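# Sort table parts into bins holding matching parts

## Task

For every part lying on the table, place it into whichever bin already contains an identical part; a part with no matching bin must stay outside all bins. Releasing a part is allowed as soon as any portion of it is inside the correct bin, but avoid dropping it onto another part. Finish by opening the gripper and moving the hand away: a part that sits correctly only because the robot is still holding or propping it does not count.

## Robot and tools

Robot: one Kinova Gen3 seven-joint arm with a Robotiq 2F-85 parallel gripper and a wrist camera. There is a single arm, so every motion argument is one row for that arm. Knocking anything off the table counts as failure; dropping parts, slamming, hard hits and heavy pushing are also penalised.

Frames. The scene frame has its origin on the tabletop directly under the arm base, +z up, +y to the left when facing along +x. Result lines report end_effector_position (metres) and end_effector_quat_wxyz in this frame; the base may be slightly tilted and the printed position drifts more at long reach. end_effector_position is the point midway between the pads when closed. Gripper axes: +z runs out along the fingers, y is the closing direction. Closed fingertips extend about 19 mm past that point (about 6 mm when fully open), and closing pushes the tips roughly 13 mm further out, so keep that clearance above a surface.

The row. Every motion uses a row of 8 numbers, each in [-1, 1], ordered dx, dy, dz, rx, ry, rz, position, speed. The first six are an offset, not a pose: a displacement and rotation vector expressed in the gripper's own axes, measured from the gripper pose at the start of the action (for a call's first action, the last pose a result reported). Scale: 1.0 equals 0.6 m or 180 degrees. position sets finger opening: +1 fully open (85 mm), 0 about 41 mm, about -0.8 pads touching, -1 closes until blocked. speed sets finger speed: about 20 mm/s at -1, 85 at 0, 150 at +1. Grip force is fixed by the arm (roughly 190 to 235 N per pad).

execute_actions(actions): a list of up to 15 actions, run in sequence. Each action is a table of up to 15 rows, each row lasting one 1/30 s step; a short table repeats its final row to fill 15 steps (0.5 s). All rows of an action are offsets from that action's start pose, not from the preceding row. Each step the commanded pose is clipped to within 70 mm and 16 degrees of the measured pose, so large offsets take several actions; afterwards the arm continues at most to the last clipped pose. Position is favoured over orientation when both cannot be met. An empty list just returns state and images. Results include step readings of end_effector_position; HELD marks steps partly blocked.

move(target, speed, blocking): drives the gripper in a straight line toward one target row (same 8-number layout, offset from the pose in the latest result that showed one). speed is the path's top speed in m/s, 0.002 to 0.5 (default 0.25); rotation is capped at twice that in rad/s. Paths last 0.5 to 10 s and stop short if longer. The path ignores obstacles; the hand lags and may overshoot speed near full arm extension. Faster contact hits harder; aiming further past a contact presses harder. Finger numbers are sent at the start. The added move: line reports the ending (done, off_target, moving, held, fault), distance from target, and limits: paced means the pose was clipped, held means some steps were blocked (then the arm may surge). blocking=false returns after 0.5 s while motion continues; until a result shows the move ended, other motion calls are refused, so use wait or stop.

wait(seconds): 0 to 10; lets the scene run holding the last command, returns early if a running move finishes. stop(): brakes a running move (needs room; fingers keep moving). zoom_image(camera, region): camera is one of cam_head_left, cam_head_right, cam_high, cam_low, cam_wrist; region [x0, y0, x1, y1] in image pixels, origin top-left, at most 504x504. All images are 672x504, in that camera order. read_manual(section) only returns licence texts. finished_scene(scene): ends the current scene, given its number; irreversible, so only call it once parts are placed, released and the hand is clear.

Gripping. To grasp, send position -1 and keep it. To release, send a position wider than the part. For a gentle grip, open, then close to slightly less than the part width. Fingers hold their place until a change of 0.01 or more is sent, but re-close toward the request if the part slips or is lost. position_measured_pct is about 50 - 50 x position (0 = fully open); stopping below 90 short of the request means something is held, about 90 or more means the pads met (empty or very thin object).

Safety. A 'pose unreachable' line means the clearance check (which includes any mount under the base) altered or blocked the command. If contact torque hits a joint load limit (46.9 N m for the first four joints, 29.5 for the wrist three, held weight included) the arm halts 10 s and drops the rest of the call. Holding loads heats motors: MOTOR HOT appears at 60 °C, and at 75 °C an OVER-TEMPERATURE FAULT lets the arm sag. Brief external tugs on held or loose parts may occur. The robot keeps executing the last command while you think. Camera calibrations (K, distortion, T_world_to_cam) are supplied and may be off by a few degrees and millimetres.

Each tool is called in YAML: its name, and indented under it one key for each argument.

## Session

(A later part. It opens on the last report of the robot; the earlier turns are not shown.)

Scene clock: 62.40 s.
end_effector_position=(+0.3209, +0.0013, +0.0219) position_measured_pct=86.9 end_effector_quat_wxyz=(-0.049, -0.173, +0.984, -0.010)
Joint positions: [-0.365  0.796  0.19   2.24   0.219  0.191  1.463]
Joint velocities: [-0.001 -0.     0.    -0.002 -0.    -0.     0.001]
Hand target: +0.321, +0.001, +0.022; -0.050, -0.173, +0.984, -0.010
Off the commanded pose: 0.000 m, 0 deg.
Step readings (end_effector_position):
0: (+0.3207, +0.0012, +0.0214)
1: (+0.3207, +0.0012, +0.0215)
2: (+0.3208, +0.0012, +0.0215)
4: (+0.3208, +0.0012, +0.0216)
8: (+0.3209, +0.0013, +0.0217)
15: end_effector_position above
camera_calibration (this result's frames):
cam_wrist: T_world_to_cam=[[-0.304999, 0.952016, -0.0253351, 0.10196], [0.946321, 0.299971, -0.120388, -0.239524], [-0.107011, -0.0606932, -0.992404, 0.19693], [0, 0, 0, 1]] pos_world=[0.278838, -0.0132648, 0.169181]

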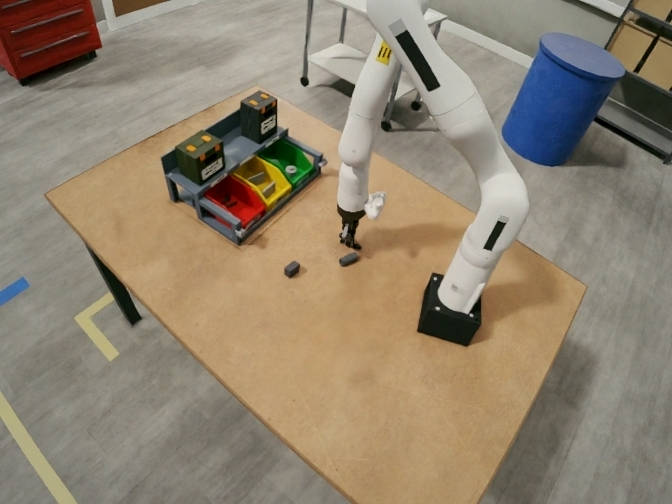

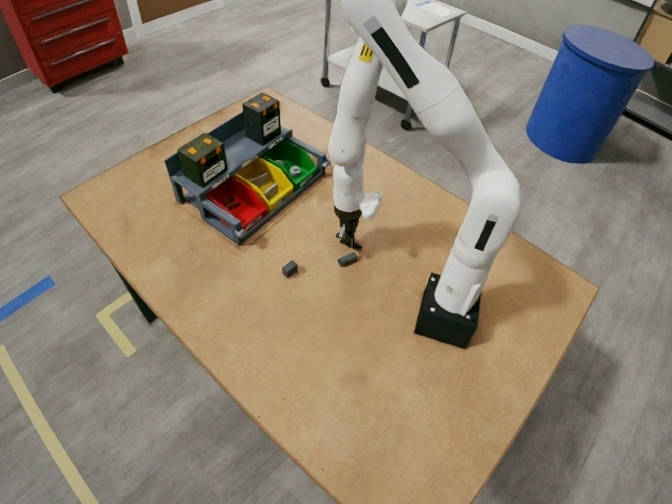

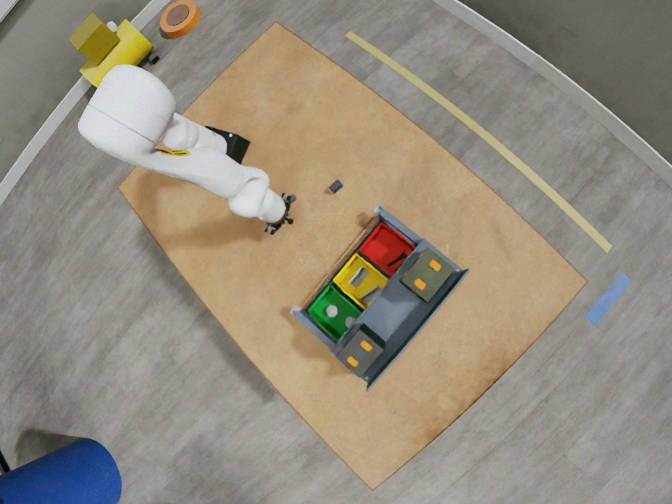

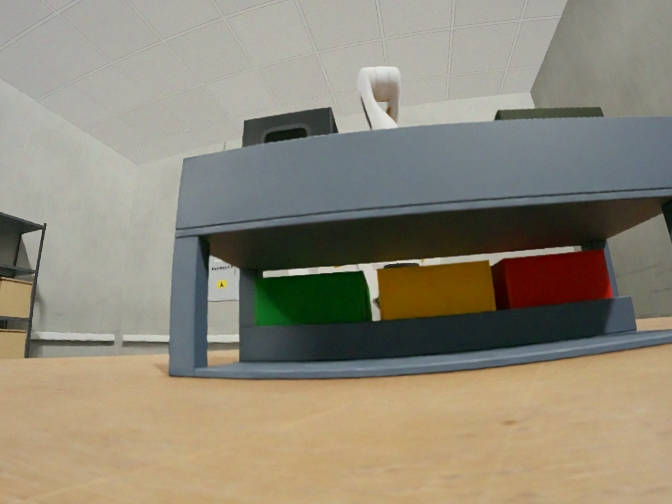

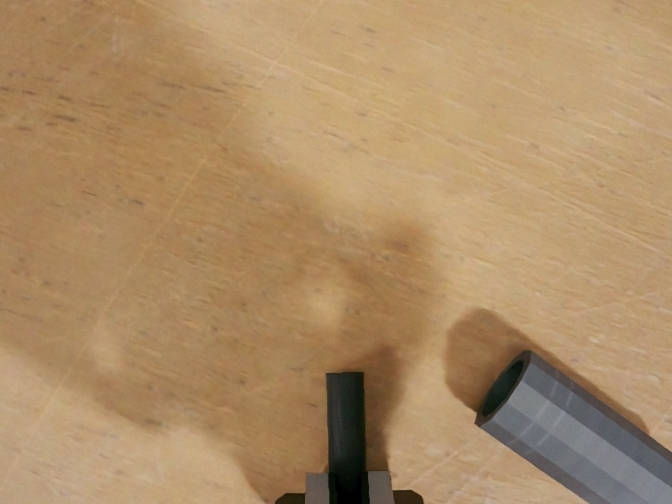

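move:
  target: [-0.4888,0.0768,-0.2229,0.0425,0,-0.4146,-1,0]
  speed: 0.34

Scene clock: 66.60 s.
end_effector_position=(+0.5908, +0.1498, +0.1266) position_measured_pct=86.9 end_effector_quat_wxyz=(+0.034, +0.736, -0.675, +0.038)
Joint positions: [-0.346  0.957 -0.185  1.165  0.461  1.119  2.541]
Joint velocities: [ 0.001  0.012 -0.001 -0.016 -0.003  0.012  0.007]
Hand target: +0.591, +0.150, +0.126; +0.034, +0.736, -0.675, +0.038
Off the commanded pose: 0.002 m, 0 deg.
move: done
camera_calibration (this result's frames):
cam_wrist: T_world_to_cam=[[-0.998522, -0.0481175, -0.0252623, 0.605107], [-0.0447055, 0.99157, -0.121619, -0.0449077], [0.0309013, -0.12031, -0.992255, 0.266109], [0, 0, 0, 1]] pos_world=[0.593982, 0.105661, 0.273873]

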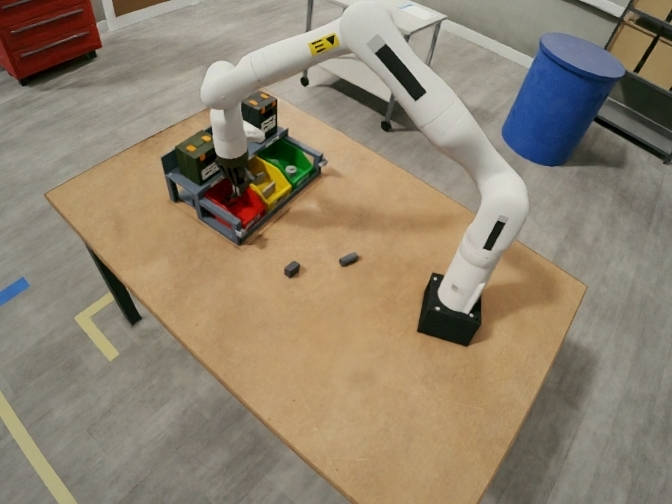

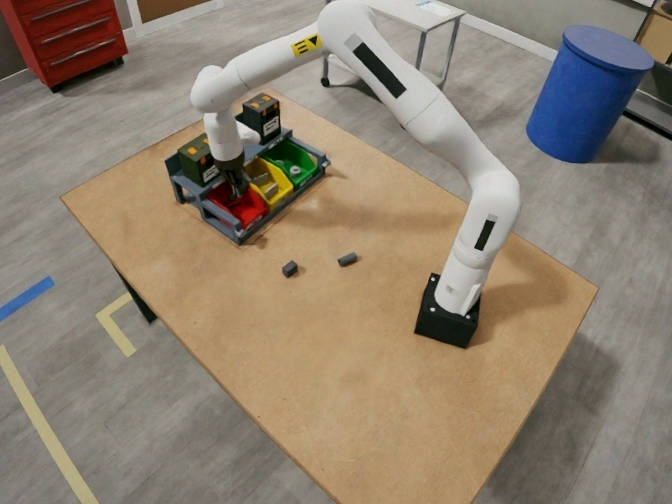

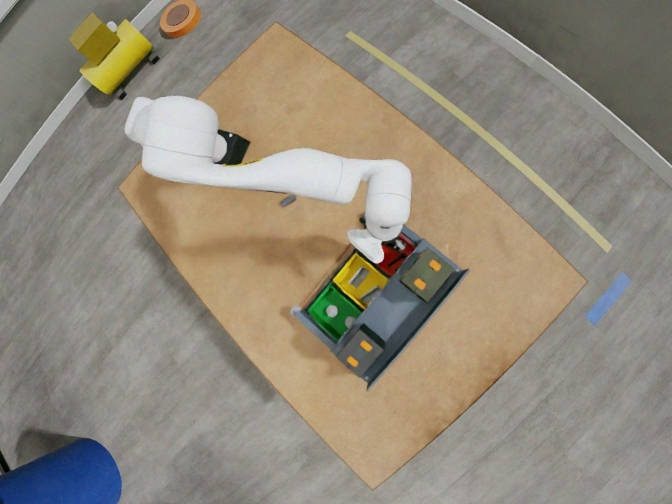

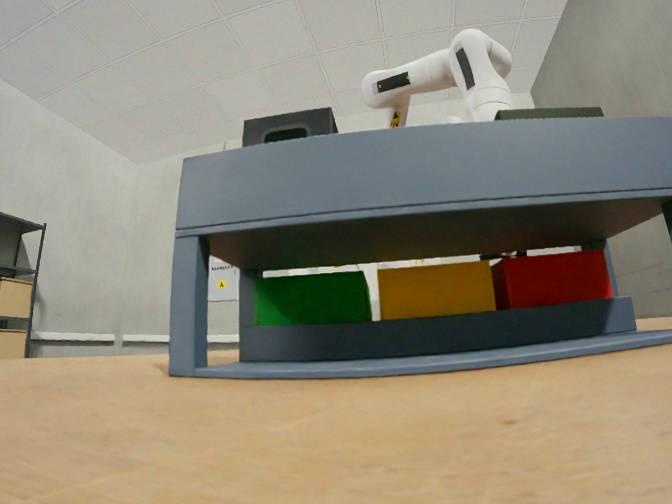

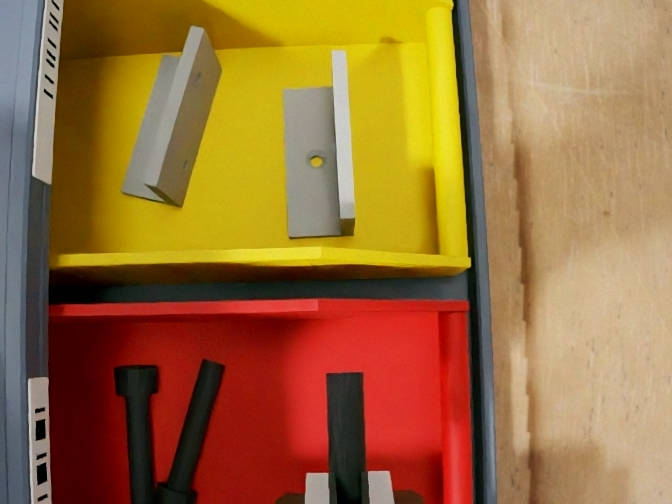

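move:
  target: [-0.008,-0.003,0.1445,0,0,0,-1,0]
  speed: 0.15

execute_actions:
  actions:
    - [[0,0,0,0,0,0,-0.5,-0.2],[0,0,0,0,0,0,-0.5,-0.2],[0,0,0,0,0,0,-0.5,-0.2],[0,0,0,0,0,0,-0.5,-0.2],[0,0,0,0,0,0,-0.5,-0.2],[0,0,0,0,0,0,-0.5,-0.2],[0,0,0,0,0,0,-0.5,-0.2],[0,0,0,0,0,0,-0.5,-0.2],[0,0,-0.005,0,0,0,-0.5,-0.2],[0.001,0,-0.012,0,0,0,-0.5,-0.2],[0.002,0,-0.022,0,0,0,-0.5,-0.2],[0.003,0,-0.035,0,0,0,-0.5,-0.2],[0.005,0,-0.05,0,0,0,-0.5,-0.2],[0.006,0,-0.065,0,0,0,-0.5,-0.2],[0.008,0,-0.08,0,0,0,-0.5,-0.2]]
    - [[0.006,0,-0.06,0,0,0,-0.5,0],[0.007,0,-0.07,0,0,0,-0.5,0],[0.008,0,-0.085,0,0,0,-0.5,0],[0.01,0.01,-0.1,0,0,0,-0.5,0],[0.012,0.02,-0.115,0,0,0,-0.5,0],[0.014,0.035,-0.13,0,0,0,-0.5,0],[0.016,0.05,-0.145,0,0,0,-0.5,0],[0.018,0.065,-0.155,0,0,0,-0.5,0],[0.02,0.08,-0.165,0,0,0,-0.5,0],[0.02,0.095,-0.175,0,0,0,-0.5,0],[0.02,0.11,-0.185,0,0,0,-0.5,0],[0.02,0.125,-0.195,0,0,0,-0.5,0],[0.02,0.14,-0.205,0,0,0,-0.5,0],[0.02,0.155,-0.215,0,0,0,-0.5,0],[0.02,0.17,-0.225,0,0,0,-0.5,0]]

Scene clock: 70.60 s.
end_effector_position=(+0.5935, +0.1458, +0.0400) position_measured_pct=86.9 end_effector_quat_wxyz=(+0.034, +0.736, -0.675, +0.038)
Joint positions: [-0.326  1.085 -0.161  1.186  0.499  0.97   2.512]
Joint velocities: [ 0.     0.004  0.001 -0.002  0.001 -0.001 -0.001]
Hand target: +0.593, +0.146, +0.040; +0.034, +0.736, -0.675, +0.038
Off the commanded pose: 0.000 m, 0 deg.
move: done
camera_calibration (this result's frames):
cam_wrist: T_world_to_cam=[[-0.998535, -0.0476609, -0.0256149, 0.60532], [-0.0442048, 0.991573, -0.121774, -0.0515856], [0.0312029, -0.120464, -0.992227, 0.179473], [0, 0, 0, 1]] pos_world=[0.596553, 0.101621, 0.187301]

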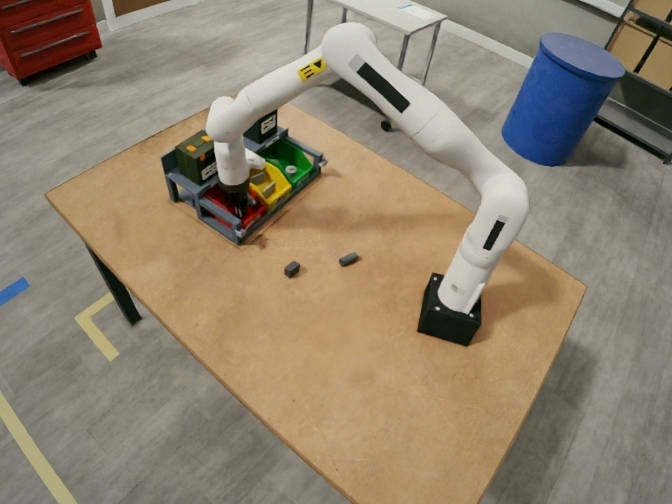

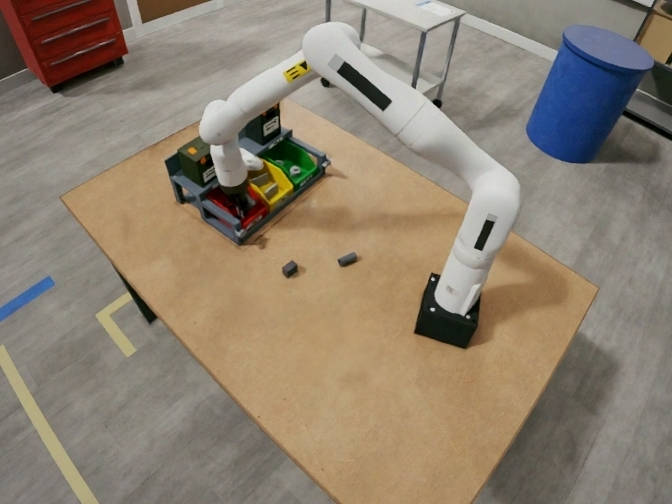

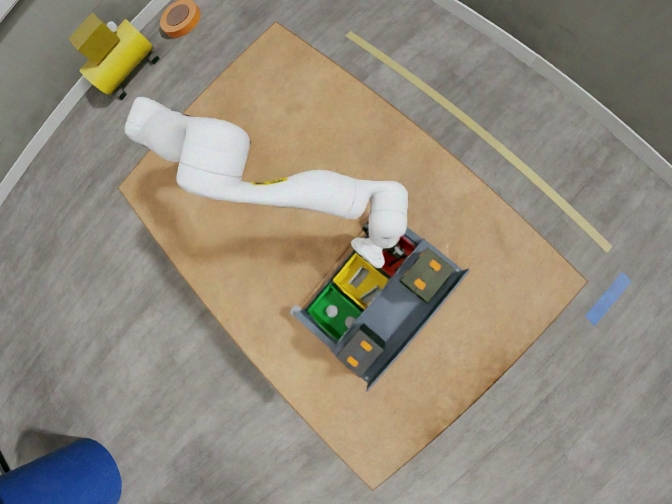

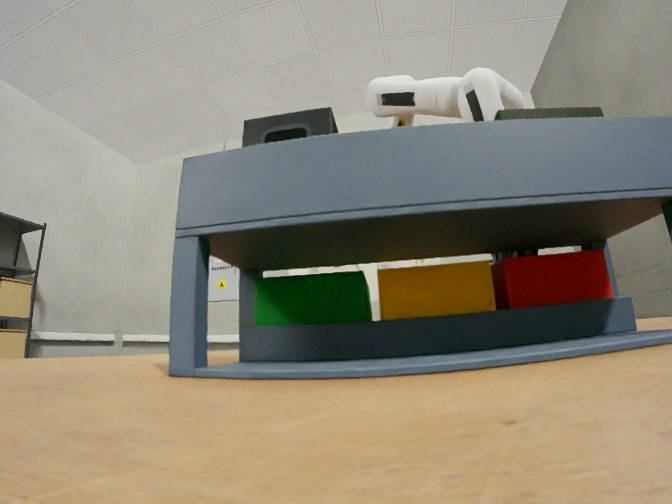

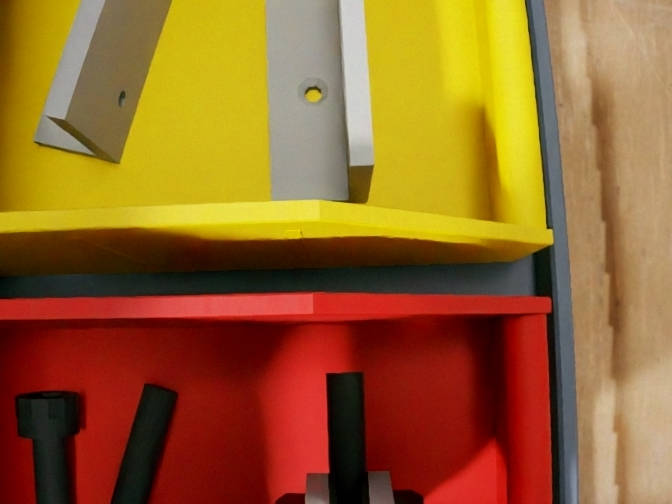

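Scene clock: 71.60 s.
end_effector_position=(+0.5383, +0.1402, +0.1616) position_measured_pct=75.0 end_effector_quat_wxyz=(+0.038, +0.736, -0.674, +0.037)
Joint positions: [-0.361  0.811 -0.196  1.369  0.458  1.085  2.48 ]
Joint velocities: [-0.119 -0.621 -0.078  0.781 -0.048 -0.03  -0.285]
Hand target: +0.495, +0.137, +0.189; +0.041, +0.736, -0.674, +0.037
Off the commanded pose: 0.058 m, 1 deg.
Step readings (end_effector_position; steps 1 to 15: 1st action; 16 to 30: 2nd action):
0: (+0.5935, +0.1458, +0.0400)
1: (+0.5935, +0.1458, +0.0399)
2: (+0.5935, +0.1458, +0.0400)
4: (+0.5935, +0.1458, +0.0400)
8: (+0.5935, +0.1458, +0.0400)
15: (+0.5936, +0.1458, +0.0613)
16: (+0.5937, +0.1459, +0.0678)
17: (+0.5937, +0.1460, +0.0749)
19: (+0.5937, +0.1463, +0.0897)
23: (+0.5878, +0.1461, +0.1213)
30: end_effector_position above
camera_calibration (this result's frames):
cam_wrist: T_world_to_cam=[[-0.998651, -0.048769, -0.0178166, 0.552076], [-0.046131, 0.990881, -0.126597, -0.0317383], [0.0238281, -0.125604, -0.991794, 0.305869], [0, 0, 0, 1]] pos_world=[0.542578, 0.0967914, 0.309178]

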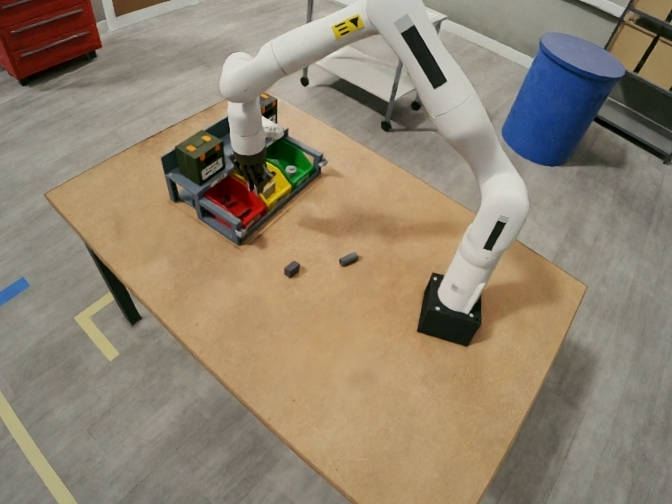

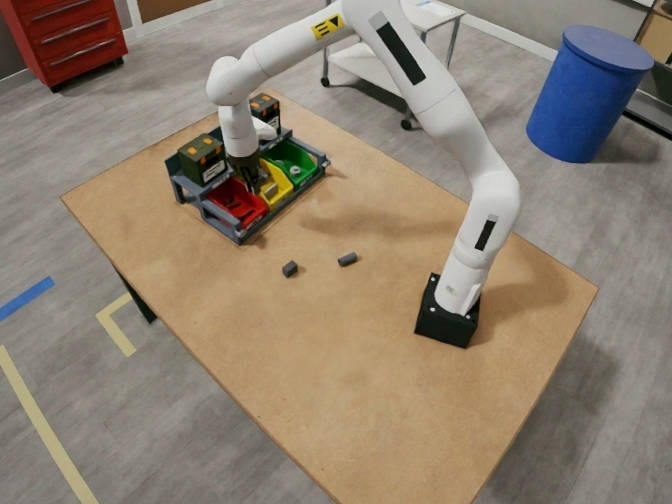

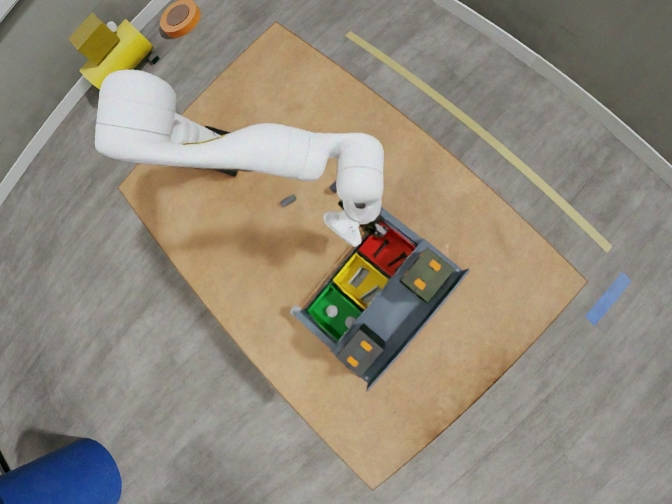

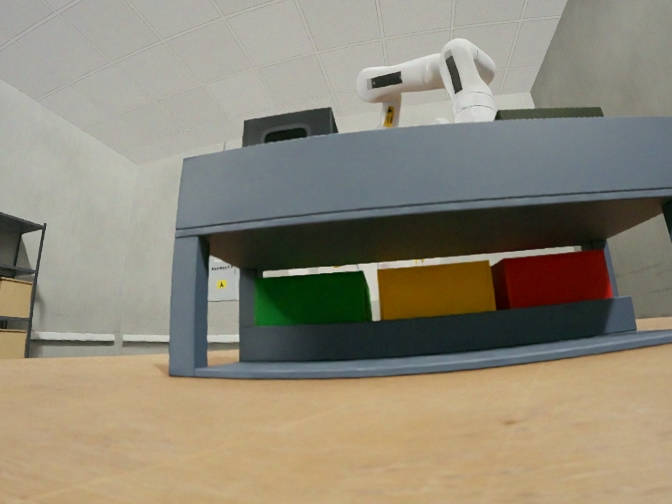

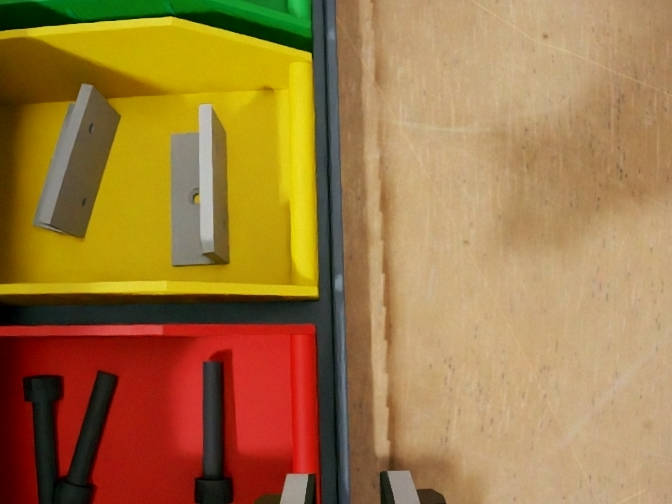

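finished_scene:
  scene: 2

The scene is finished: the task was done.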